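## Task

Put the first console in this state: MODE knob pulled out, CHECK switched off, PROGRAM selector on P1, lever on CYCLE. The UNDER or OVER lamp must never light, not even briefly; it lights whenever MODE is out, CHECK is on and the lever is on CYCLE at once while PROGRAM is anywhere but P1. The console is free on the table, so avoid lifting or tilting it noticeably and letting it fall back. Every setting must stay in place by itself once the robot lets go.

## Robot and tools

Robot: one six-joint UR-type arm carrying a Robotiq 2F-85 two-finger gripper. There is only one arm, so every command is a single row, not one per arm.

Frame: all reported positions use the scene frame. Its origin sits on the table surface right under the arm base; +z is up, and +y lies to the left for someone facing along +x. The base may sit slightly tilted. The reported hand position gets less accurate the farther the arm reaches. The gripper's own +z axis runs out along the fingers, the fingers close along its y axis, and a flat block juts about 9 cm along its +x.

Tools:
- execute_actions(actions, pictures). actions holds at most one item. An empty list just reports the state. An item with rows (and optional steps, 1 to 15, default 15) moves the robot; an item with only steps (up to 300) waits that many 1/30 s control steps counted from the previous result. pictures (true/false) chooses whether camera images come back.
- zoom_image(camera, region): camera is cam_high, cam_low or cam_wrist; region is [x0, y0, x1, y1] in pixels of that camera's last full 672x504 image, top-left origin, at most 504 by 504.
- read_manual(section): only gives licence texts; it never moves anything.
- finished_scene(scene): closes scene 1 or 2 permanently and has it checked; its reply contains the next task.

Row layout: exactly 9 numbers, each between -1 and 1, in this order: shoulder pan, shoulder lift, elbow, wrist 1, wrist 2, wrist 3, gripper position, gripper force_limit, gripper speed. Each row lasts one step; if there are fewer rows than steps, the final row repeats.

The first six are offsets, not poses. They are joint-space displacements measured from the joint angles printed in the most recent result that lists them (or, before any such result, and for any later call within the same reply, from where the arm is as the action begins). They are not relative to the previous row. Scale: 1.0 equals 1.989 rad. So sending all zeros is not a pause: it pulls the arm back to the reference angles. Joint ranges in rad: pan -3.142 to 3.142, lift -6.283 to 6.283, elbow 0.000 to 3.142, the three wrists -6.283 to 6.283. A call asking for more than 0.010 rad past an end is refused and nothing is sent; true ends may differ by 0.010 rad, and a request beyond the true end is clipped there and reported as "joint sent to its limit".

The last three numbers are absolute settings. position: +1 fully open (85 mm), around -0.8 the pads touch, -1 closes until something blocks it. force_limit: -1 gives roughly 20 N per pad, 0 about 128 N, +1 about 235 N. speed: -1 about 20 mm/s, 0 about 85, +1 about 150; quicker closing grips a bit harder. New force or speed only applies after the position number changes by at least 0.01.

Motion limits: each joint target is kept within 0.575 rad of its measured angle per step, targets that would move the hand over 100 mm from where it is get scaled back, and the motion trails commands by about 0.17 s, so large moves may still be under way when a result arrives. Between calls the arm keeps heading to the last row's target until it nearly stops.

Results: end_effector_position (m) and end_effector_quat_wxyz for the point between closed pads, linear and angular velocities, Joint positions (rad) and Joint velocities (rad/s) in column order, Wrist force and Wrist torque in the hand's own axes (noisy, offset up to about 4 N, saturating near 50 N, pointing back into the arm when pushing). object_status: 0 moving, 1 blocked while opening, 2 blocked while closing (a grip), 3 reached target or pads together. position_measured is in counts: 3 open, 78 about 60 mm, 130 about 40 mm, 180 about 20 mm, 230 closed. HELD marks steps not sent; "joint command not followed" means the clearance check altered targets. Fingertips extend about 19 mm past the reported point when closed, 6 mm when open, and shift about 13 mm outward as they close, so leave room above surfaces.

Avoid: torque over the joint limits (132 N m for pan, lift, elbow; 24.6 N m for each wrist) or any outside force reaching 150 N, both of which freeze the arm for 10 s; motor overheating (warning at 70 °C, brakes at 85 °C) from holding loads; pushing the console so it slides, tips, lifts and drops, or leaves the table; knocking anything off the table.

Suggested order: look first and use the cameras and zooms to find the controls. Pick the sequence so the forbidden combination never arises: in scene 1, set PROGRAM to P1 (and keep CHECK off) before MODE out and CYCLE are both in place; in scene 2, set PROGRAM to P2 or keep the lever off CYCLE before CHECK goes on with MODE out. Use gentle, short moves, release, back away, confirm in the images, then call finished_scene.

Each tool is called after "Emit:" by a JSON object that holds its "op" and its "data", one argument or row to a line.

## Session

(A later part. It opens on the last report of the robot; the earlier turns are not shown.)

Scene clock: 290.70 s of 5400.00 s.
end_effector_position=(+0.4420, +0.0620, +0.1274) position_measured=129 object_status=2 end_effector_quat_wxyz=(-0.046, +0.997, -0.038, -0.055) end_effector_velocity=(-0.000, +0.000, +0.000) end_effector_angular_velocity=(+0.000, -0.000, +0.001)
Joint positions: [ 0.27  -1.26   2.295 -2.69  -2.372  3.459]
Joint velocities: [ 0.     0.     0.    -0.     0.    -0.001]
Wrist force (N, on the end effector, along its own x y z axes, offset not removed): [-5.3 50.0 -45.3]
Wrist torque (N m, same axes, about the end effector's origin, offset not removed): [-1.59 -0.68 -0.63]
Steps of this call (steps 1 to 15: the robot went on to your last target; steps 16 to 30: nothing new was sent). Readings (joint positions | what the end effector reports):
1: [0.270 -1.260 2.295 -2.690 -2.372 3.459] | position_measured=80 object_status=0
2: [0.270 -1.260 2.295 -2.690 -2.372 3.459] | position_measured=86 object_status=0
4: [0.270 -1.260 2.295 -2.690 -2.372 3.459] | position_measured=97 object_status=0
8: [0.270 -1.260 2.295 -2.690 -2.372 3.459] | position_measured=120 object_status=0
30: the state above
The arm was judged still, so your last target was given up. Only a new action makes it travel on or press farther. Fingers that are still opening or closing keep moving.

Emit:
{"op": "execute_actions", "data": {
  "actions": [
    {"rows": [[0,0,0,0,0,-0.45,-1,-0.5,-0.3]], "steps": 15}
  ],
  "pictures": false
}}

Emit:
{"op": "execute_actions", "data": {
  "actions": [
    {"steps": 25}
  ]
}}

Scene clock: 304.40 s of 5400.00 s.
end_effector_position=(+0.4413, +0.0646, +0.1281) position_measured=129 object_status=2 end_effector_quat_wxyz=(-0.064, +0.963, +0.260, -0.039) end_effector_velocity=(+0.000, +0.000, -0.000) end_effector_angular_velocity=(+0.000, +0.000, +0.000)
Joint positions: [ 0.272 -1.26   2.295 -2.689 -2.364  2.857]
Joint velocities: [-0.     0.    -0.    -0.     0.    -0.001]
Wrist force (N, on the end effector, along its own x y z axes, offset not removed): [27.7 -50.0 -29.0]
Wrist torque (N m, same axes, about the end effector's origin, offset not removed): [0.75 0.31 1.20]
TORQUE FAULT: the external load on joint 5 (wrist 2) reached its load limit, and the arm stopped for 10 seconds. The arm's remaining commands of this call were not run. The arm holds where it stopped, with its grip as last carried out, and accepts commands again: back off and push less far. The arm stops again, at the same cost, whenever a joint's load reaches its limit.
The stop began at step 102 of this call (marked STOPPED below). From that step on the arm followed nothing that you had sent. 4 steps, steps kept back included, did not run and will not run. Nothing is kept back now, and the robot has no last target.
Steps of this call (steps 1 to 90: nothing new was sent; then 0.30 s passed at rest; steps 91 to 101: the first 11 steps of this action; steps 102 to 402: the stop). Readings (joint positions | what the end effector reports):
91: [0.270 -1.260 2.295 -2.690 -2.372 3.459] | position_measured=129 object_status=2
92: [0.270 -1.260 2.295 -2.690 -2.372 3.450] | position_measured=129 object_status=2
94: [0.270 -1.260 2.295 -2.690 -2.371 3.381] | position_measured=129 object_status=2
98: [0.271 -1.260 2.295 -2.690 -2.370 3.108] | position_measured=129 object_status=2
102: [0.271 -1.260 2.295 -2.689 -2.365 2.845] | position_measured=129 object_status=2 STOPPED
402: the state above

Scene clock: 304.43 s of 5400.00 s.
end_effector_position=(+0.4412, +0.0650, +0.1282) position_measured=129 object_status=2 end_effector_quat_wxyz=(-0.065, +0.963, +0.260, -0.039) end_effector_velocity=(-0.000, +0.003, +0.001) end_effector_angular_velocity=(+0.008, -0.001, +0.001)
Joint positions: [ 0.272 -1.26   2.295 -2.689 -2.363  2.857]
Joint velocities: [ 0.003 -0.    -0.    -0.     0.007 -0.   ]
Wrist force (N, on the end effector, along its own x y z axes, offset not removed): [24.8 -47.4 -28.9]
Wrist torque (N m, same axes, about the end effector's origin, offset not removed): [-0.12 0.12 1.08]
A stop began in an earlier call of the same reply, so what this call sent did not run. Send another action.
Steps of this call (step 1: nothing new was sent). Readings (joint positions | what the end effector reports):
1: the state above
camera_calibration (this result's frames):
cam_wrist: T_world_to_cam=[[0.489732, -0.852545, -0.182562, -0.133988], [-0.807252, -0.522493, 0.274492, 0.392838], [-0.329404, 0.0129455, -0.9441, 0.413716], [0, 0, 0, 1]] pos_world=[0.519017, 0.085668, 0.258298]

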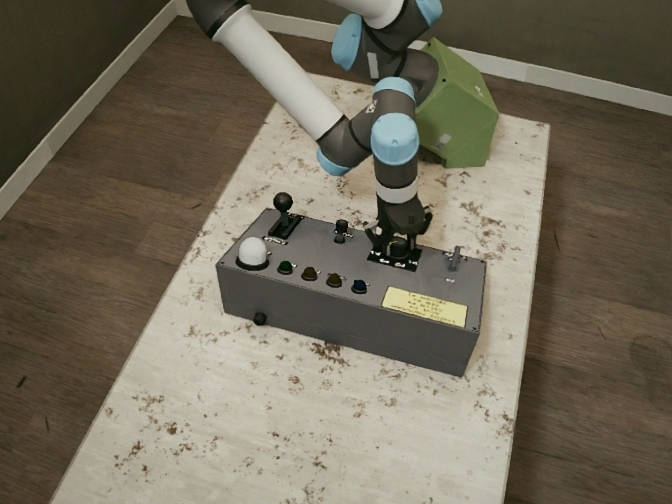

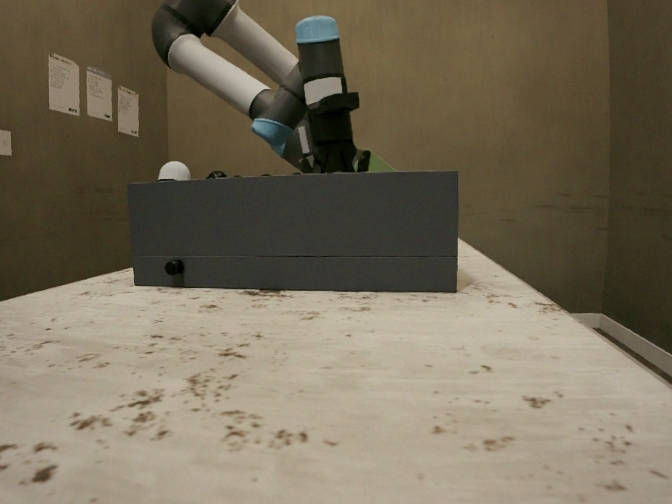

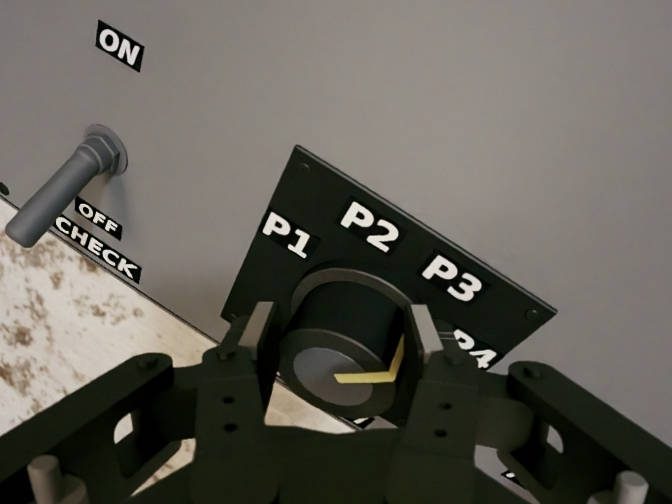

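Emit:
{"op": "execute_actions", "data": {
  "actions": [
    {"rows": [[0,0,0,0,0,0,1,0,1],[0,0,0,0,0,0,1,0,1],[0,0,0,0,0,0,1,0,1],[0,0,0,0,0,0,1,0,1],[0,0,0,0,0,0,1,0,1],[0,0,0,0,0,0,1,0,1],[0,0,0,0,0,0,1,0,1],[0,0,0,0,0,0,1,0,1],[0.04,-0.03,-0.01,0.04,0,0,1,0,1]], "steps": 15}
  ],
  "pictures": false
}}

Emit:
{"op": "execute_actions", "data": {
  "actions": [
    {"rows": [[0,0,0,-0.176,-0.146,0,1,0,1]], "steps": 15}
  ],
  "pictures": false
}}

Emit:
{"op": "execute_actions", "data": {
  "actions": [
    {"steps": 20}
  ]
}}

Scene clock: 324.13 s of 5400.00 s.
end_effector_position=(+0.4491, +0.0690, +0.1608) position_measured=4 object_status=0 end_effector_quat_wxyz=(-0.068, +0.958, +0.279, -0.015) end_effector_velocity=(+0.013, +0.012, +0.082) end_effector_angular_velocity=(+0.050, -0.111, +0.099)
Joint positions: [ 0.334 -1.307  2.279 -2.628 -2.363  2.857]
Joint velocities: [ 0.157 -0.112 -0.035  0.154  0.    -0.   ]
Wrist force (N, on the end effector, along its own x y z axes, offset not removed): [0.7 -0.4 -0.4]
Wrist torque (N m, same axes, about the end effector's origin, offset not removed): [0.03 -0.08 -0.13]
Steps of this call (steps 1 to 90: nothing new was sent; then 16.20 s passed at rest; steps 91 to 105: all 15 steps of this action). Readings (joint positions | what the end effector reports):
91: [0.272 -1.260 2.295 -2.689 -2.364 2.857] | position_measured=129 object_status=0
92: [0.272 -1.260 2.295 -2.689 -2.364 2.857] | position_measured=128 object_status=0
94: [0.272 -1.260 2.295 -2.689 -2.365 2.857] | position_measured=109 object_status=0
98: [0.271 -1.260 2.295 -2.689 -2.364 2.857] | position_measured=59 object_status=0
105: the state above

Scene clock: 324.63 s of 5400.00 s.
end_effector_position=(+0.5151, -0.0233, +0.1842) position_measured=3 object_status=3 end_effector_quat_wxyz=(+0.074, +0.984, +0.142, +0.076) end_effector_velocity=(+0.012, -0.030, +0.011) end_effector_angular_velocity=(-0.063, -0.064, -0.102)
Joint positions: [ 0.334 -1.307  2.279 -2.965 -2.644  2.857]
Joint velocities: [-0.001  0.001  0.001 -0.112 -0.08  -0.001]
Wrist force (N, on the end effector, along its own x y z axes, offset not removed): [0.4 0.5 1.7]
Wrist torque (N m, same axes, about the end effector's origin, offset not removed): [-0.12 0.12 0.02]
Steps of this call (steps 1 to 15: all 15 steps of this action). Readings (joint positions | what the end effector reports):
1: [0.338 -1.309 2.278 -2.624 -2.363 2.857] | position_measured=4 object_status=0
2: [0.338 -1.310 2.278 -2.629 -2.372 2.857] | position_measured=3 object_status=0
4: [0.337 -1.309 2.278 -2.694 -2.440 2.857] | position_measured=3 object_status=0
8: [0.335 -1.307 2.278 -2.879 -2.583 2.857] | position_measured=3 object_status=3
15: the state above

Scene clock: 325.30 s of 5400.00 s.
end_effector_position=(+0.5165, -0.0269, +0.1855) position_measured=3 object_status=3 end_effector_quat_wxyz=(+0.078, +0.984, +0.136, +0.078) end_effector_velocity=(-0.000, -0.000, -0.000) end_effector_angular_velocity=(-0.000, -0.000, -0.001)
Joint positions: [ 0.334 -1.307  2.279 -2.978 -2.653  2.857]
Joint velocities: [-0.    -0.     0.    -0.    -0.     0.001]
Wrist force (N, on the end effector, along its own x y z axes, offset not removed): [5.1 -2.2 0.3]
Wrist torque (N m, same axes, about the end effector's origin, offset not removed): [-0.33 -0.67 0.03]
Steps of this call (steps 1 to 20: the robot went on to your last target). Readings (joint positions | what the end effector reports):
1: [0.334 -1.307 2.279 -2.968 -2.646 2.857] | position_measured=3 object_status=3
2: [0.334 -1.307 2.279 -2.970 -2.648 2.857] | position_measured=3 object_status=3
4: [0.334 -1.307 2.279 -2.974 -2.650 2.857] | position_measured=3 object_status=3
8: [0.334 -1.307 2.279 -2.976 -2.652 2.857] | position_measured=3 object_status=3
20: the state above
camera_calibration (this result's frames):
cam_wrist: T_world_to_cam=[[0.260462, -0.95558, 0.137938, -0.182485], [-0.963214, -0.247391, 0.104964, 0.509325], [-0.0661769, -0.160203, -0.984863, 0.360745], [0, 0, 0, 1]] pos_world=[0.561992, 0.00941604, 0.326996]

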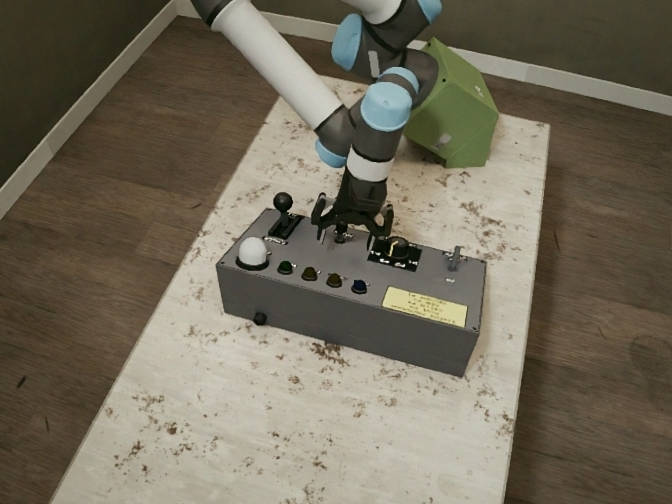

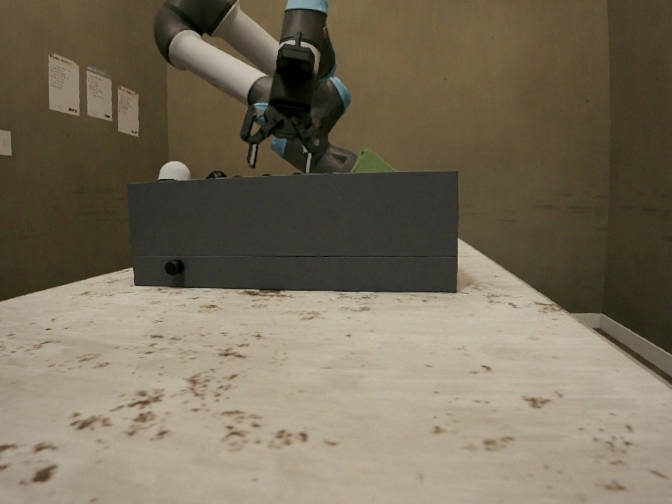

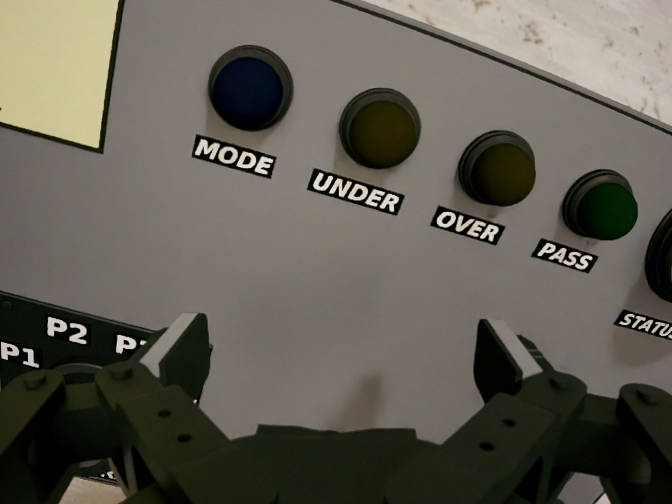

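Emit:
{"op": "execute_actions", "data": {
  "actions": [
    {"rows": [[0,0,0,-0.075,0.05,0,1,0,1]], "steps": 15}
  ],
  "pictures": false
}}

Scene clock: 330.17 s of 5400.00 s.
end_effector_position=(+0.5353, -0.0139, +0.1961) position_measured=3 object_status=3 end_effector_quat_wxyz=(+0.031, +0.988, +0.081, +0.127) end_effector_velocity=(+0.004, +0.002, +0.003) end_effector_angular_velocity=(+0.024, -0.021, -0.021)
Joint positions: [ 0.334 -1.307  2.279 -3.123 -2.556  2.857]
Joint velocities: [-0.     0.     0.    -0.032  0.02   0.001]
Wrist force (N, on the end effector, along its own x y z axes, offset not removed): [-0.7 3.4 1.2]
Wrist torque (N m, same axes, about the end effector's origin, offset not removed): [0.46 0.21 0.13]
Steps of this call (steps 1 to 15: the robot went on to your last target; steps 16 to 90: nothing new was sent; then 1.37 s passed at rest; steps 91 to 105: all 15 steps of this action). Readings (joint positions | what the end effector reports):
91: [0.334 -1.307 2.279 -2.978 -2.653 2.857] | position_measured=3 object_status=3
92: [0.334 -1.307 2.279 -2.987 -2.644 2.857] | position_measured=3 object_status=3
94: [0.334 -1.307 2.279 -3.037 -2.609 2.857] | position_measured=3 object_status=3
98: [0.334 -1.307 2.279 -3.098 -2.571 2.857] | position_measured=3 object_status=3
105: the state above

Emit:
{"op": "execute_actions", "data": {
  "actions": [
    {"rows": [[0.025,0.095,0.124,-0.219,0,0,1,0,1]], "steps": 15}
  ],
  "pictures": false
}}

Emit:
{"op": "execute_actions", "data": {
  "actions": [
    {"steps": 20}
  ]
}}

Scene clock: 339.10 s of 5400.00 s.
end_effector_position=(+0.4327, +0.0381, +0.1650) position_measured=3 object_status=3 end_effector_quat_wxyz=(+0.023, +0.985, +0.095, +0.144) end_effector_velocity=(-0.026, +0.002, -0.002) end_effector_angular_velocity=(+0.010, -0.028, -0.022)
Joint positions: [ 0.382 -1.123  2.518 -3.541 -2.556  2.857]
Joint velocities: [ 0.011  0.049  0.067 -0.151 -0.     0.001]
Wrist force (N, on the end effector, along its own x y z axes, offset not removed): [0.4 1.0 -0.7]
Wrist torque (N m, same axes, about the end effector's origin, offset not removed): [0.23 -0.01 0.28]
Steps of this call (steps 1 to 15: the robot went on to your last target; steps 16 to 90: nothing new was sent; then 5.43 s passed at rest; steps 91 to 105: all 15 steps of this action). Readings (joint positions | what the end effector reports):
91: [0.334 -1.306 2.279 -3.128 -2.554 2.857] | position_measured=3 object_status=3
92: [0.340 -1.297 2.288 -3.137 -2.554 2.857] | position_measured=3 object_status=3
94: [0.354 -1.246 2.349 -3.206 -2.554 2.857] | position_measured=3 object_status=3
98: [0.374 -1.160 2.467 -3.425 -2.556 2.857] | position_measured=3 object_status=3
105: the state above

Scene clock: 339.77 s of 5400.00 s.
end_effector_position=(+0.4297, +0.0383, +0.1647) position_measured=3 object_status=3 end_effector_quat_wxyz=(+0.023, +0.985, +0.094, +0.146) end_effector_velocity=(+0.000, +0.000, +0.000) end_effector_angular_velocity=(-0.000, -0.000, +0.002)
Joint positions: [ 0.383 -1.118  2.525 -3.559 -2.556  2.857]
Joint velocities: [ 0.     0.    -0.    -0.     0.    -0.002]
Wrist force (N, on the end effector, along its own x y z axes, offset not removed): [-1.2 -1.2 -1.3]
Wrist torque (N m, same axes, about the end effector's origin, offset not removed): [-0.21 0.22 0.07]
Steps of this call (steps 1 to 20: the robot went on to your last target). Readings (joint positions | what the end effector reports):
1: [0.382 -1.122 2.520 -3.545 -2.556 2.857] | position_measured=3 object_status=3
2: [0.383 -1.121 2.521 -3.549 -2.556 2.857] | position_measured=3 object_status=3
4: [0.383 -1.119 2.523 -3.553 -2.556 2.857] | position_measured=3 object_status=3
8: [0.383 -1.118 2.525 -3.557 -2.556 2.857] | position_measured=3 object_status=3
20: the state above
camera_calibration (this result's frames):
cam_wrist: T_world_to_cam=[[0.187499, -0.981646, 0.0348637, -0.0454033], [-0.980917, -0.188982, -0.0456793, 0.474186], [0.0514295, -0.0256336, -0.998348, 0.291554], [0, 0, 0, 1]] pos_world=[0.458656, 0.0525164, 0.314315]

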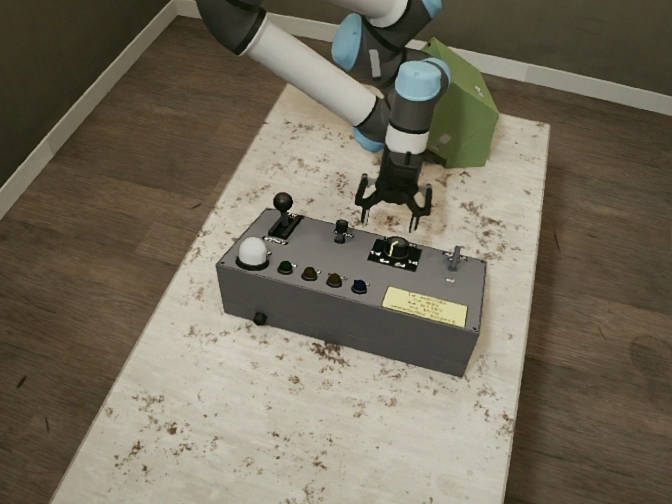

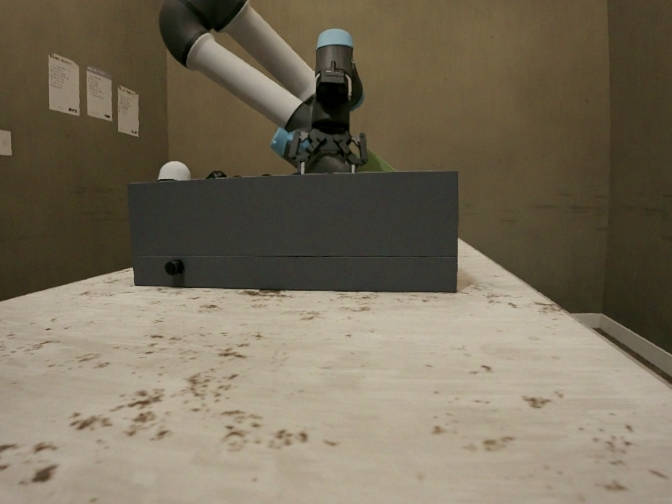

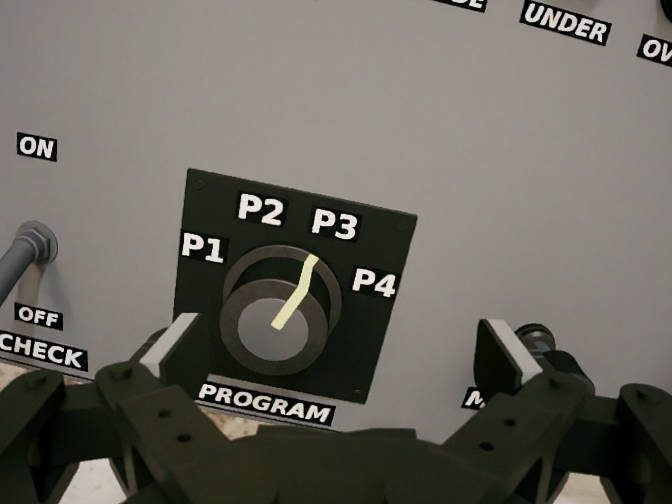

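Emit:
{"op": "execute_actions", "data": {
  "actions": [
    {"rows": [[-0.035,0.085,-0.0196,-0.065,0,0,1,0,1]], "steps": 15}
  ],
  "pictures": false
}}

Emit:
{"op": "execute_actions", "data": {
  "actions": [
    {"steps": 20}
  ]
}}

Scene clock: 348.33 s of 5400.00 s.
end_effector_position=(+0.4255, +0.0534, +0.1174) position_measured=3 object_status=3 end_effector_quat_wxyz=(+0.034, +0.989, +0.076, +0.119) end_effector_velocity=(-0.003, +0.004, -0.011) end_effector_angular_velocity=(-0.005, +0.012, -0.004)
Joint positions: [ 0.315 -0.953  2.487 -3.685 -2.556  2.857]
Joint velocities: [-0.014  0.038 -0.007 -0.027  0.    -0.001]
Wrist force (N, on the end effector, along its own x y z axes, offset not removed): [2.6 1.6 1.8]
Wrist torque (N m, same axes, about the end effector's origin, offset not removed): [0.27 -0.39 0.20]
Steps of this call (steps 1 to 15: the robot went on to your last target; steps 16 to 90: nothing new was sent; then 5.07 s passed at rest; steps 91 to 105: all 15 steps of this action). Readings (joint positions | what the end effector reports):
91: [0.383 -1.117 2.525 -3.559 -2.556 2.857] | position_measured=3 object_status=3
92: [0.375 -1.108 2.520 -3.568 -2.556 2.857] | position_measured=3 object_status=3
94: [0.350 -1.054 2.506 -3.612 -2.556 2.857] | position_measured=3 object_status=3
98: [0.325 -0.982 2.493 -3.664 -2.556 2.857] | position_measured=3 object_status=3
105: the state above

Scene clock: 349.00 s of 5400.00 s.
end_effector_position=(+0.4252, +0.0539, +0.1161) position_measured=3 object_status=3 end_effector_quat_wxyz=(+0.034, +0.989, +0.076, +0.119) end_effector_velocity=(+0.000, -0.000, +0.000) end_effector_angular_velocity=(-0.000, -0.000, +0.001)
Joint positions: [ 0.314 -0.949  2.486 -3.688 -2.556  2.857]
Joint velocities: [ 0.    -0.001  0.    -0.     0.    -0.001]
Wrist force (N, on the end effector, along its own x y z axes, offset not removed): [-0.3 0.4 -0.1]
Wrist torque (N m, same axes, about the end effector's origin, offset not removed): [0.11 0.24 0.11]
Steps of this call (steps 1 to 15: the robot went on to your last target; steps 16 to 20: nothing new was sent). Readings (joint positions | what the end effector reports):
1: [0.315 -0.952 2.487 -3.685 -2.556 2.857] | position_measured=3 object_status=3
2: [0.315 -0.951 2.487 -3.686 -2.556 2.857] | position_measured=3 object_status=3
4: [0.314 -0.950 2.487 -3.687 -2.556 2.857] | position_measured=3 object_status=3
8: [0.314 -0.949 2.487 -3.687 -2.556 2.857] | position_measured=3 object_status=3
20: the state above
The arm was judged still, so your last target was given up. Only a new action makes it travel on or press farther. Fingers that are still opening or closing keep moving.
camera_calibration (this result's frames):
cam_wrist: T_world_to_cam=[[0.149489, -0.987581, 0.0483457, -0.0126443], [-0.988762, -0.149223, 0.00908196, 0.465274], [-0.00175487, -0.0491601, -0.998789, 0.267596], [0, 0, 0, 1]] pos_world=[0.462405, 0.0700974, 0.263658]

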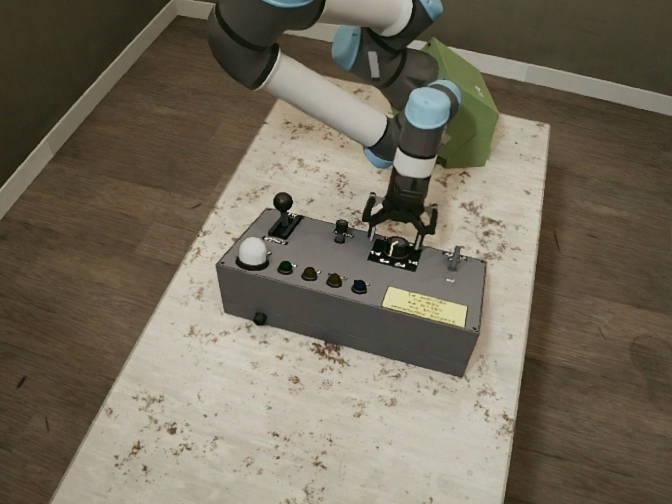

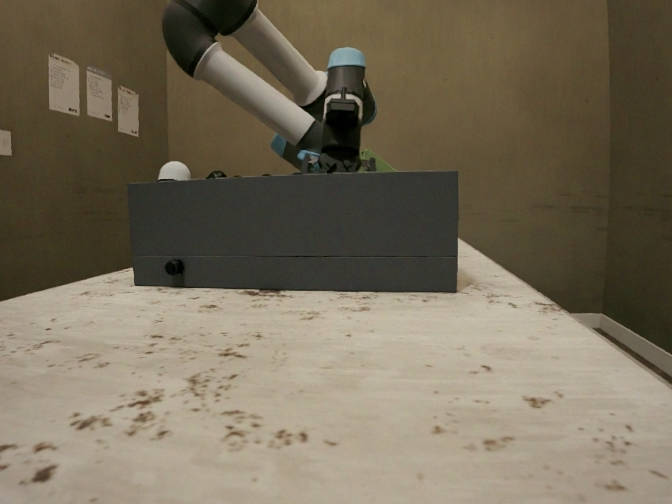

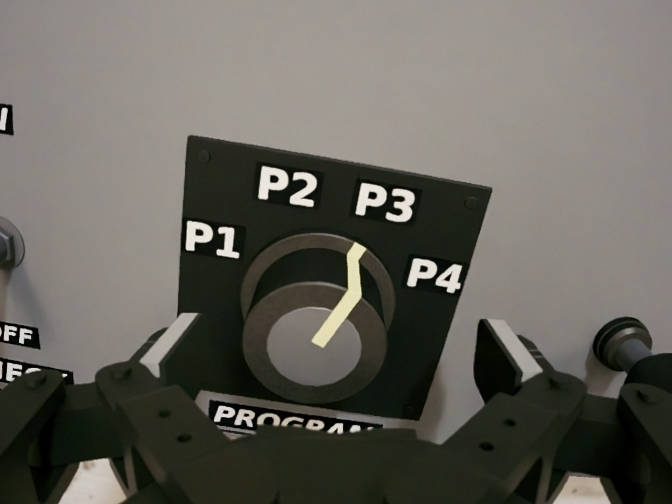

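Emit:
{"op": "execute_actions", "data": {
  "actions": [
    {"rows": [[0,0,-0.0206,0.0206,0,0,1,0,1]], "steps": 15}
  ],
  "pictures": false
}}

Emit:
{"op": "execute_actions", "data": {
  "actions": [
    {"rows": [[0,0,0,0,0,0,-1,-0.5,-0.3]], "steps": 15}
  ],
  "pictures": false
}}

Emit:
{"op": "execute_actions", "data": {
  "actions": [
    {"steps": 30}
  ]
}}

Scene clock: 355.30 s of 5400.00 s.
end_effector_position=(+0.4402, +0.0585, +0.1151) position_measured=3 object_status=3 end_effector_quat_wxyz=(+0.034, +0.989, +0.076, +0.119) end_effector_velocity=(+0.003, +0.001, -0.000) end_effector_angular_velocity=(-0.000, +0.000, +0.002)
Joint positions: [ 0.314 -0.949  2.446 -3.648 -2.556  2.857]
Joint velocities: [ 0.     0.    -0.007  0.007  0.    -0.002]
Wrist force (N, on the end effector, along its own x y z axes, offset not removed): [3.5 0.8 -0.4]
Wrist torque (N m, same axes, about the end effector's origin, offset not removed): [-0.06 -0.39 0.12]
Steps of this call (steps 1 to 90: nothing new was sent; then 2.80 s passed at rest; steps 91 to 105: all 15 steps of this action). Readings (joint positions | what the end effector reports):
91: [0.314 -0.949 2.486 -3.687 -2.556 2.857] | position_measured=3 object_status=3
92: [0.314 -0.949 2.480 -3.682 -2.556 2.857] | position_measured=3 object_status=3
94: [0.314 -0.949 2.466 -3.667 -2.556 2.857] | position_measured=3 object_status=3
98: [0.314 -0.949 2.452 -3.653 -2.556 2.857] | position_measured=3 object_status=3
105: the state above

Scene clock: 355.80 s of 5400.00 s.
end_effector_position=(+0.4402, +0.0585, +0.1151) position_measured=74 object_status=0 end_effector_quat_wxyz=(+0.034, +0.989, +0.076, +0.119) end_effector_velocity=(-0.001, -0.000, -0.000) end_effector_angular_velocity=(-0.001, +0.001, +0.001)
Joint positions: [ 0.314 -0.949  2.446 -3.648 -2.556  2.857]
Joint velocities: [-0.001  0.     0.001 -0.001  0.    -0.001]
Wrist force (N, on the end effector, along its own x y z axes, offset not removed): [-1.3 0.4 0.2]
Wrist torque (N m, same axes, about the end effector's origin, offset not removed): [0.02 0.25 0.12]
Steps of this call (steps 1 to 15: all 15 steps of this action). Readings (joint positions | what the end effector reports):
1: [0.314 -0.949 2.446 -3.647 -2.556 2.857] | position_measured=3 object_status=0
2: [0.314 -0.949 2.446 -3.647 -2.556 2.857] | position_measured=4 object_status=0
4: [0.314 -0.949 2.446 -3.647 -2.556 2.857] | position_measured=12 object_status=0
8: [0.314 -0.949 2.446 -3.647 -2.556 2.857] | position_measured=34 object_status=0
15: the state above

Scene clock: 366.03 s of 5400.00 s.
end_effector_position=(+0.4397, +0.0633, +0.1162) position_measured=124 object_status=2 end_effector_quat_wxyz=(+0.028, +0.989, +0.079, +0.121) end_effector_velocity=(-0.000, -0.000, +0.000) end_effector_angular_velocity=(-0.000, -0.000, +0.000)
Joint positions: [ 0.318 -0.948  2.447 -3.645 -2.545  2.857]
Joint velocities: [ 0. -0.  0.  0. -0. -0.]
Wrist force (N, on the end effector, along its own x y z axes, offset not removed): [0.7 -42.6 -31.0]
Wrist torque (N m, same axes, about the end effector's origin, offset not removed): [2.46 0.43 0.08]
TORQUE FAULT: the external load on joint 5 (wrist 2) reached its load limit, and the arm stopped for 10 seconds. The arm's remaining commands of this call were not run. The arm holds where it stopped, with its grip as last carried out, and accepts commands again: back off and push less far. The arm stops again, at the same cost, whenever a joint's load reaches its limit.
The stop began at step 7 of this call (marked STOPPED below). From that step on the arm followed nothing that you had sent. Nothing is kept back now, and the robot has no last target.
Steps of this call (steps 1 to 6: the robot went on to your last target; steps 7 to 307: the stop). Readings (joint positions | what the end effector reports):
1: [0.314 -0.949 2.446 -3.648 -2.556 2.857] | position_measured=80 object_status=0
2: [0.314 -0.949 2.446 -3.648 -2.556 2.857] | position_measured=86 object_status=0
4: [0.314 -0.949 2.446 -3.648 -2.555 2.857] | position_measured=96 object_status=0
7: [0.315 -0.948 2.447 -3.647 -2.551 2.857] | position_measured=111 object_status=0 STOPPED
8: [0.315 -0.948 2.447 -3.646 -2.547 2.857] | position_measured=116 object_status=0
307: the state above
camera_calibration (this result's frames):
cam_wrist: T_world_to_cam=[[0.158052, -0.986743, 0.0368404, -0.00804752], [-0.98743, -0.157982, 0.00482075, 0.481552], [0.00106329, -0.0371393, -0.99931, 0.266235], [0, 0, 0, 1]] pos_world=[0.476488, 0.0780236, 0.264026]

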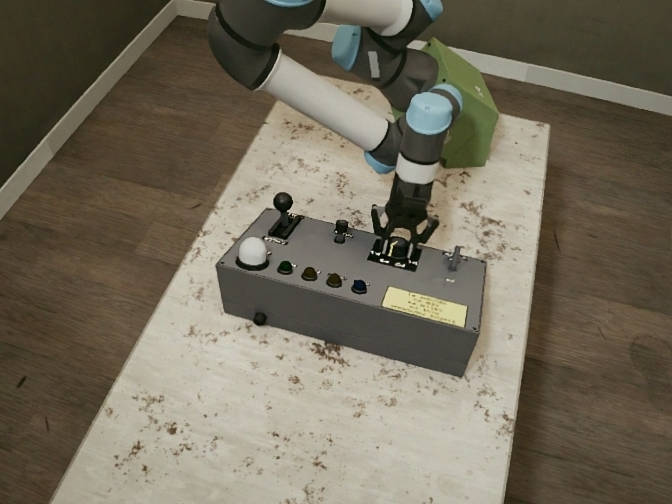

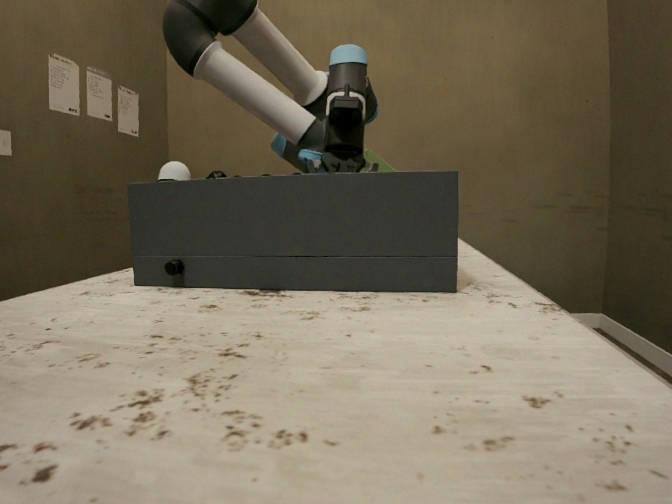

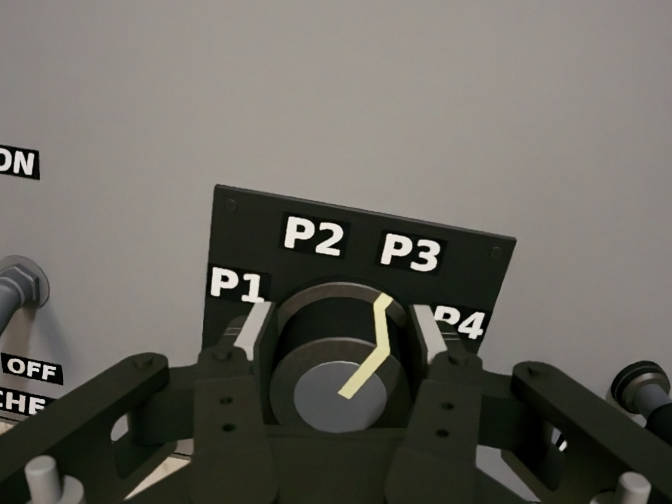

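Emit:
{"op": "execute_actions", "data": {
  "actions": [
    {"rows": [[0.0023,0.0058,-0.003,-0.003,0,0,-1,-0.5,-0.3]], "steps": 15}
  ],
  "pictures": false
}}

Scene clock: 369.87 s of 5400.00 s.
end_effector_position=(+0.4407, +0.0670, +0.1159) position_measured=124 object_status=2 end_effector_quat_wxyz=(+0.028, +0.989, +0.080, +0.122) end_effector_velocity=(+0.000, +0.002, +0.000) end_effector_angular_velocity=(+0.003, -0.002, +0.001)
Joint positions: [ 0.323 -0.937  2.442 -3.651 -2.545  2.857]
Joint velocities: [ 0.002  0.003 -0.002 -0.     0.003  0.001]
Wrist force (N, on the end effector, along its own x y z axes, offset not removed): [-37.3 50.0 -50.0]
Wrist torque (N m, same axes, about the end effector's origin, offset not removed): [-1.59 -1.29 -0.83]
Steps of this call (steps 1 to 90: nothing new was sent; then 0.33 s passed at rest; steps 91 to 105: all 15 steps of this action). Readings (joint positions | what the end effector reports):
91: [0.318 -0.948 2.447 -3.645 -2.545 2.857] | position_measured=124 object_status=2
92: [0.319 -0.946 2.447 -3.646 -2.545 2.857] | position_measured=124 object_status=2
94: [0.320 -0.942 2.445 -3.649 -2.546 2.857] | position_measured=124 object_status=2
98: [0.322 -0.939 2.443 -3.651 -2.546 2.857] | position_measured=124 object_status=2
105: the state above

Emit:
{"op": "execute_actions", "data": {
  "actions": [
    {"rows": [[-0.0012,-0.003,0.0015,0.0015,0,0,-1,-0.5,-0.3]], "steps": 15}
  ],
  "pictures": false
}}

Scene clock: 379.97 s of 5400.00 s.
end_effector_position=(+0.4407, +0.0661, +0.1161) position_measured=124 object_status=2 end_effector_quat_wxyz=(+0.029, +0.989, +0.079, +0.123) end_effector_velocity=(+0.000, -0.000, -0.000) end_effector_angular_velocity=(-0.001, +0.000, +0.000)
Joint positions: [ 0.323 -0.937  2.442 -3.652 -2.548  2.857]
Joint velocities: [-0.001 -0.    -0.     0.    -0.    -0.001]
Wrist force (N, on the end effector, along its own x y z axes, offset not removed): [-31.5 48.4 -50.0]
Wrist torque (N m, same axes, about the end effector's origin, offset not removed): [1.15 -0.20 -0.72]
TORQUE FAULT: the external load on joint 5 (wrist 2) reached its load limit, and the arm stopped for 10 seconds. The arm's remaining commands of this call were not run. The arm holds where it stopped, with its grip as last carried out, and accepts commands again: back off and push less far. The arm stops again, at the same cost, whenever a joint's load reaches its limit.
The stop began at step 3 of this call (marked STOPPED below). From that step on the arm followed nothing that you had sent. 15 steps, steps kept back included, did not run and will not run. Nothing is kept back now, and the robot has no last target.
Steps of this call (steps 1 to 2: the robot went on to your last target; steps 3 to 303: the stop). Readings (joint positions | what the end effector reports):
1: [0.323 -0.937 2.441 -3.651 -2.545 2.857] | position_measured=124 object_status=2
2: [0.323 -0.937 2.441 -3.651 -2.545 2.857] | position_measured=124 object_status=2
3: [0.323 -0.937 2.442 -3.652 -2.547 2.857] | position_measured=124 object_status=2 STOPPED
4: [0.323 -0.937 2.442 -3.652 -2.548 2.857] | position_measured=124 object_status=2
8: [0.323 -0.937 2.442 -3.652 -2.548 2.857] | position_measured=124 object_status=2
303: the state above

Emit:
{"op": "execute_actions", "data": {
  "actions": [
    {"rows": [[-0.0012,-0.003,0.0015,0.0015,0,0,-1,-0.5,-0.3]], "steps": 15}
  ],
  "pictures": false
}}

Scene clock: 381.90 s of 5400.00 s.
end_effector_position=(+0.4404, +0.0642, +0.1163) position_measured=124 object_status=2 end_effector_quat_wxyz=(+0.029, +0.989, +0.079, +0.122) end_effector_velocity=(-0.000, -0.001, +0.000) end_effector_angular_velocity=(-0.002, +0.001, +0.000)
Joint positions: [ 0.32  -0.943  2.445 -3.649 -2.548  2.857]
Joint velocities: [-0.001 -0.002  0.001  0.    -0.002 -0.001]
Wrist force (N, on the end effector, along its own x y z axes, offset not removed): [4.6 -17.7 -32.8]
Wrist torque (N m, same axes, about the end effector's origin, offset not removed): [1.63 0.38 0.29]
Steps of this call (steps 1 to 43: nothing new was sent; steps 44 to 58: all 15 steps of this action). Readings (joint positions | what the end effector reports):
44: [0.323 -0.938 2.442 -3.652 -2.548 2.857] | position_measured=124 object_status=2
45: [0.322 -0.938 2.442 -3.652 -2.548 2.857] | position_measured=124 object_status=2
47: [0.322 -0.940 2.443 -3.650 -2.547 2.857] | position_measured=124 object_status=2
51: [0.321 -0.942 2.444 -3.650 -2.547 2.857] | position_measured=124 object_status=2
58: the state above

Good. Rotate toward P1 in moderate steps.

Emit:
{"op": "execute_actions", "data": {
  "actions": [
    {"rows": [[0,0,0,0,0,-0.1,-1,-0.5,-0.3],[0,0,0,0,0,-0.2,-1,-0.5,-0.3],[0,0,0,0,0,-0.3,-1,-0.5,-0.3]], "steps": 15}
  ]
}}

Scene clock: 384.70 s of 5400.00 s.
end_effector_position=(+0.4401, +0.0644, +0.1163) position_measured=124 object_status=2 end_effector_quat_wxyz=(+0.062, +0.928, +0.351, +0.109) end_effector_velocity=(+0.000, -0.000, +0.000) end_effector_angular_velocity=(-0.069, +0.010, +0.272)
Joint positions: [ 0.321 -0.943  2.445 -3.649 -2.547  2.293]
Joint velocities: [ 0.     0.     0.    -0.002  0.    -0.282]
Wrist force (N, on the end effector, along its own x y z axes, offset not removed): [23.8 -50.0 -50.0]
Wrist torque (N m, same axes, about the end effector's origin, offset not removed): [1.59 0.35 2.03]
Steps of this call (steps 1 to 15: the robot went on to your last target; steps 16 to 69: nothing new was sent; steps 70 to 84: all 15 steps of this action). Readings (joint positions | what the end effector reports):
70: [0.320 -0.943 2.445 -3.649 -2.548 2.856] | position_measured=124 object_status=2
71: [0.320 -0.943 2.445 -3.649 -2.548 2.847] | position_measured=124 object_status=2
73: [0.320 -0.943 2.445 -3.649 -2.548 2.778] | position_measured=124 object_status=2
77: [0.320 -0.943 2.445 -3.649 -2.547 2.510] | position_measured=124 object_status=2
84: the state above
camera_calibration (this result's frames):
cam_wrist: T_world_to_cam=[[0.646287, -0.747599, 0.152997, -0.250825], [-0.762088, -0.642622, 0.0791141, 0.405484], [0.0391738, -0.167728, -0.985055, 0.256298], [0, 0, 0, 1]] pos_world=[0.46108, 0.116044, 0.258763]

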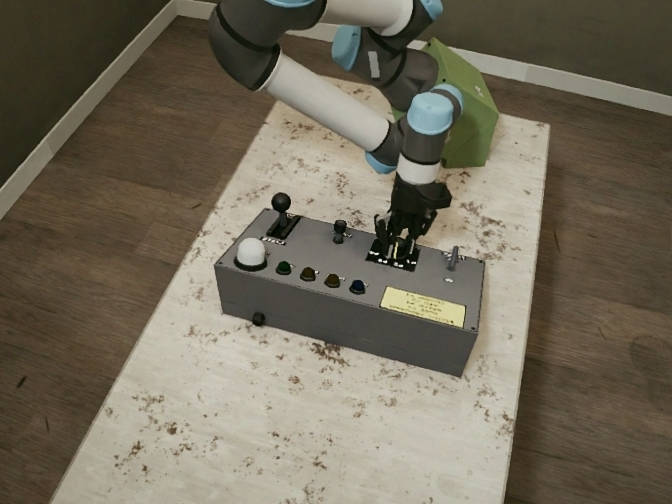

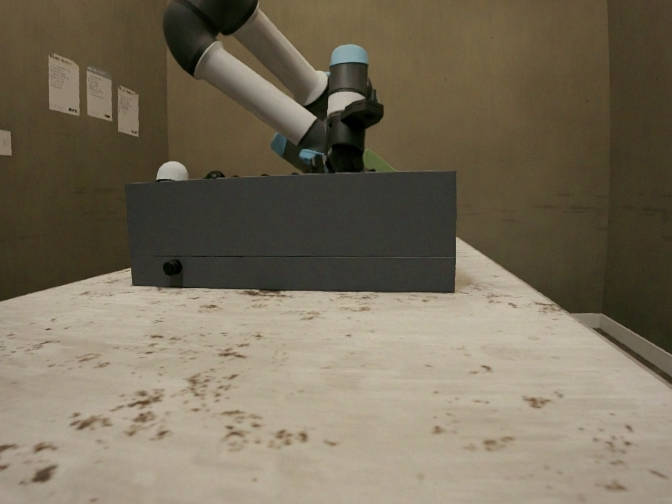

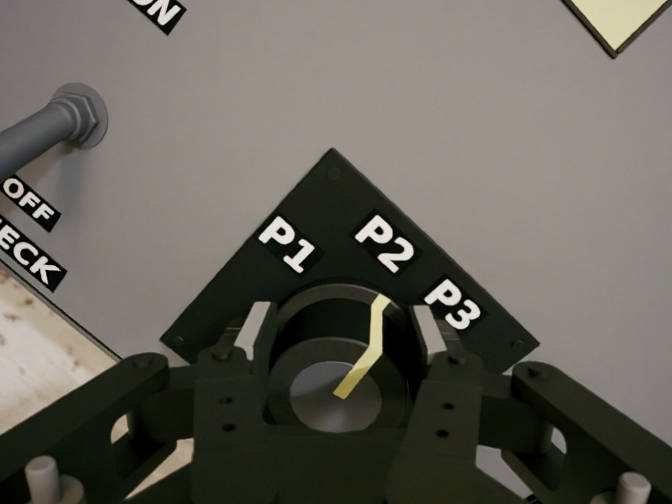

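Emit:
{"op": "execute_actions", "data": {
  "actions": [
    {"rows": [[0,0,0,0,0,-0.1,-1,-0.5,-0.3],[0,0,0,0,0,-0.2,-1,-0.5,-0.3],[0,0,0,0,0,-0.29,-1,-0.5,-0.3]], "steps": 15}
  ],
  "pictures": false
}}

Emit:
{"op": "execute_actions", "data": {
  "actions": [
    {"rows": [[0,0,0,0,0,0,1,0,0]], "steps": 15}
  ]
}}

Scene clock: 394.77 s of 5400.00 s.
end_effector_position=(+0.4389, +0.0674, +0.1169) position_measured=124 object_status=2 end_effector_quat_wxyz=(+0.058, +0.926, +0.356, +0.110) end_effector_velocity=(+0.000, -0.000, +0.000) end_effector_angular_velocity=(+0.000, -0.000, -0.001)
Joint positions: [ 0.324 -0.942  2.447 -3.646 -2.541  2.29 ]
Joint velocities: [-0.    -0.001 -0.     0.     0.     0.   ]
Wrist force (N, on the end effector, along its own x y z axes, offset not removed): [-9.8 -25.4 -22.6]
Wrist torque (N m, same axes, about the end effector's origin, offset not removed): [-2.59 0.52 0.50]
FORCE FAULT: contact force on the arm reached its limit, and the arm stopped for 10 seconds. The contact can be on any part of the arm, not only on its tool. The arm's remaining commands of this call were not run. The arm holds still and accepts commands again. Move the arm away from the contact; if what it grips holds it there, let go first. Pushing or pulling that hard again can fault the arm again.
The stop began at step 2 of this call (marked STOPPED below). From that step on the arm followed nothing that you had sent. 15 steps, steps kept back included, did not run and will not run. Nothing is kept back now, and the robot has no last target.
Steps of this call (step 1: the robot went on to your last target; steps 2 to 302: the stop). Readings (joint positions | what the end effector reports):
1: [0.321 -0.943 2.445 -3.648 -2.545 2.290] | position_measured=124 object_status=2
2: [0.321 -0.943 2.445 -3.647 -2.543 2.290] | position_measured=124 object_status=2 STOPPED
4: [0.322 -0.942 2.446 -3.646 -2.542 2.290] | position_measured=124 object_status=2
8: [0.323 -0.942 2.447 -3.646 -2.541 2.290] | position_measured=124 object_status=2
302: the state above

Scene clock: 394.80 s of 5400.00 s.
end_effector_position=(+0.4389, +0.0674, +0.1169) position_measured=124 object_status=2 end_effector_quat_wxyz=(+0.058, +0.926, +0.356, +0.110) end_effector_velocity=(+0.000, -0.000, +0.000) end_effector_angular_velocity=(+0.000, -0.000, -0.000)
Joint positions: [ 0.324 -0.942  2.447 -3.646 -2.541  2.29 ]
Joint velocities: [ 0.    -0.001  0.     0.     0.     0.   ]
Wrist force (N, on the end effector, along its own x y z axes, offset not removed): [-8.2 -26.8 -20.3]
Wrist torque (N m, same axes, about the end effector's origin, offset not removed): [-2.93 -0.07 0.40]
A stop began in an earlier call of the same reply, so what this call sent did not run. Send another action.
Steps of this call (step 1: nothing new was sent). Readings (joint positions | what the end effector reports):
1: the state above
camera_calibration (this result's frames):
cam_wrist: T_world_to_cam=[[0.654726, -0.741125, 0.148555, -0.251434], [-0.754757, -0.65166, 0.0753728, 0.404308], [0.0409465, -0.161471, -0.986028, 0.256333], [0, 0, 0, 1]] pos_world=[0.459279, 0.118518, 0.259629]

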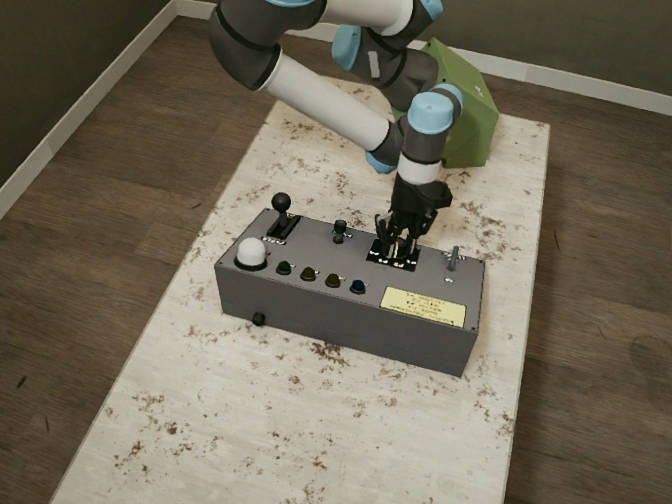

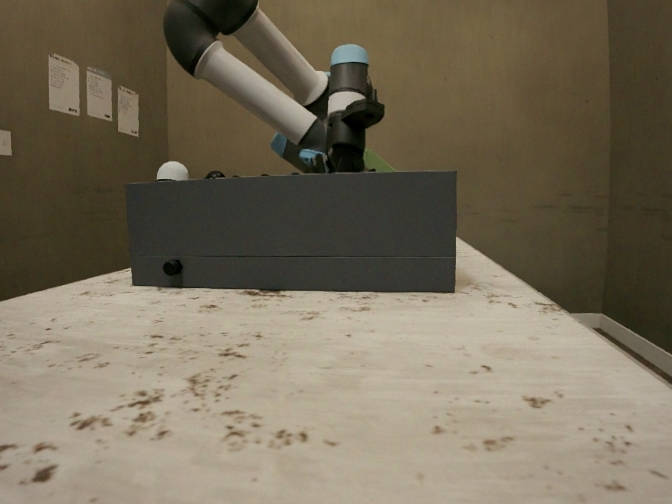

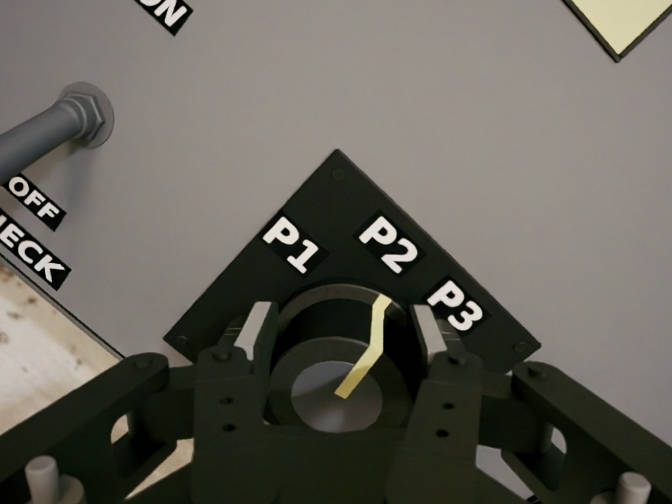

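Forces relaxed now. Rotate again.

Emit:
{"op": "execute_actions", "data": {
  "actions": [
    {"rows": [[0,0,0,0,0,-0.1,-1,-0.5,-0.3],[0,0,0,0,0,-0.2,-1,-0.5,-0.3],[0,0,0,0,0,-0.29,-1,-0.5,-0.3]], "steps": 15}
  ],
  "pictures": false
}}

Scene clock: 407.57 s of 5400.00 s.
end_effector_position=(+0.4362, +0.0700, +0.1168) position_measured=124 object_status=2 end_effector_quat_wxyz=(+0.071, +0.861, +0.494, +0.100) end_effector_velocity=(+0.000, -0.000, -0.000) end_effector_angular_velocity=(-0.000, +0.000, -0.001)
Joint positions: [ 0.327 -0.941  2.451 -3.642 -2.536  1.993]
Joint velocities: [-0.001 -0.    -0.    -0.    -0.     0.001]
Wrist force (N, on the end effector, along its own x y z axes, offset not removed): [-2.8 -30.0 -21.6]
Wrist torque (N m, same axes, about the end effector's origin, offset not removed): [-3.24 0.05 0.90]
FORCE FAULT: contact force on the arm reached its limit, and the arm stopped for 10 seconds. The contact can be on any part of the arm, not only on its tool. The arm's remaining commands of this call were not run. The arm holds still and accepts commands again. Move the arm away from the contact; if what it grips holds it there, let go first. Pushing or pulling that hard again can fault the arm again.
The stop began at step 83 of this call (marked STOPPED below). From that step on the arm followed nothing that you had sent. 7 steps, steps kept back included, did not run and will not run. Nothing is kept back now, and the robot has no last target.
Steps of this call (steps 1 to 74: nothing new was sent; steps 75 to 82: the first 8 steps of this action; steps 83 to 383: the stop). Readings (joint positions | what the end effector reports):
75: [0.324 -0.942 2.447 -3.646 -2.541 2.289] | position_measured=124 object_status=2
76: [0.324 -0.942 2.447 -3.646 -2.541 2.280] | position_measured=124 object_status=2
78: [0.324 -0.942 2.447 -3.646 -2.540 2.211] | position_measured=124 object_status=2
82: [0.325 -0.942 2.448 -3.644 -2.539 1.993] | position_measured=124 object_status=2
83: [0.325 -0.942 2.449 -3.643 -2.538 1.993] | position_measured=124 object_status=2 STOPPED
383: the state above


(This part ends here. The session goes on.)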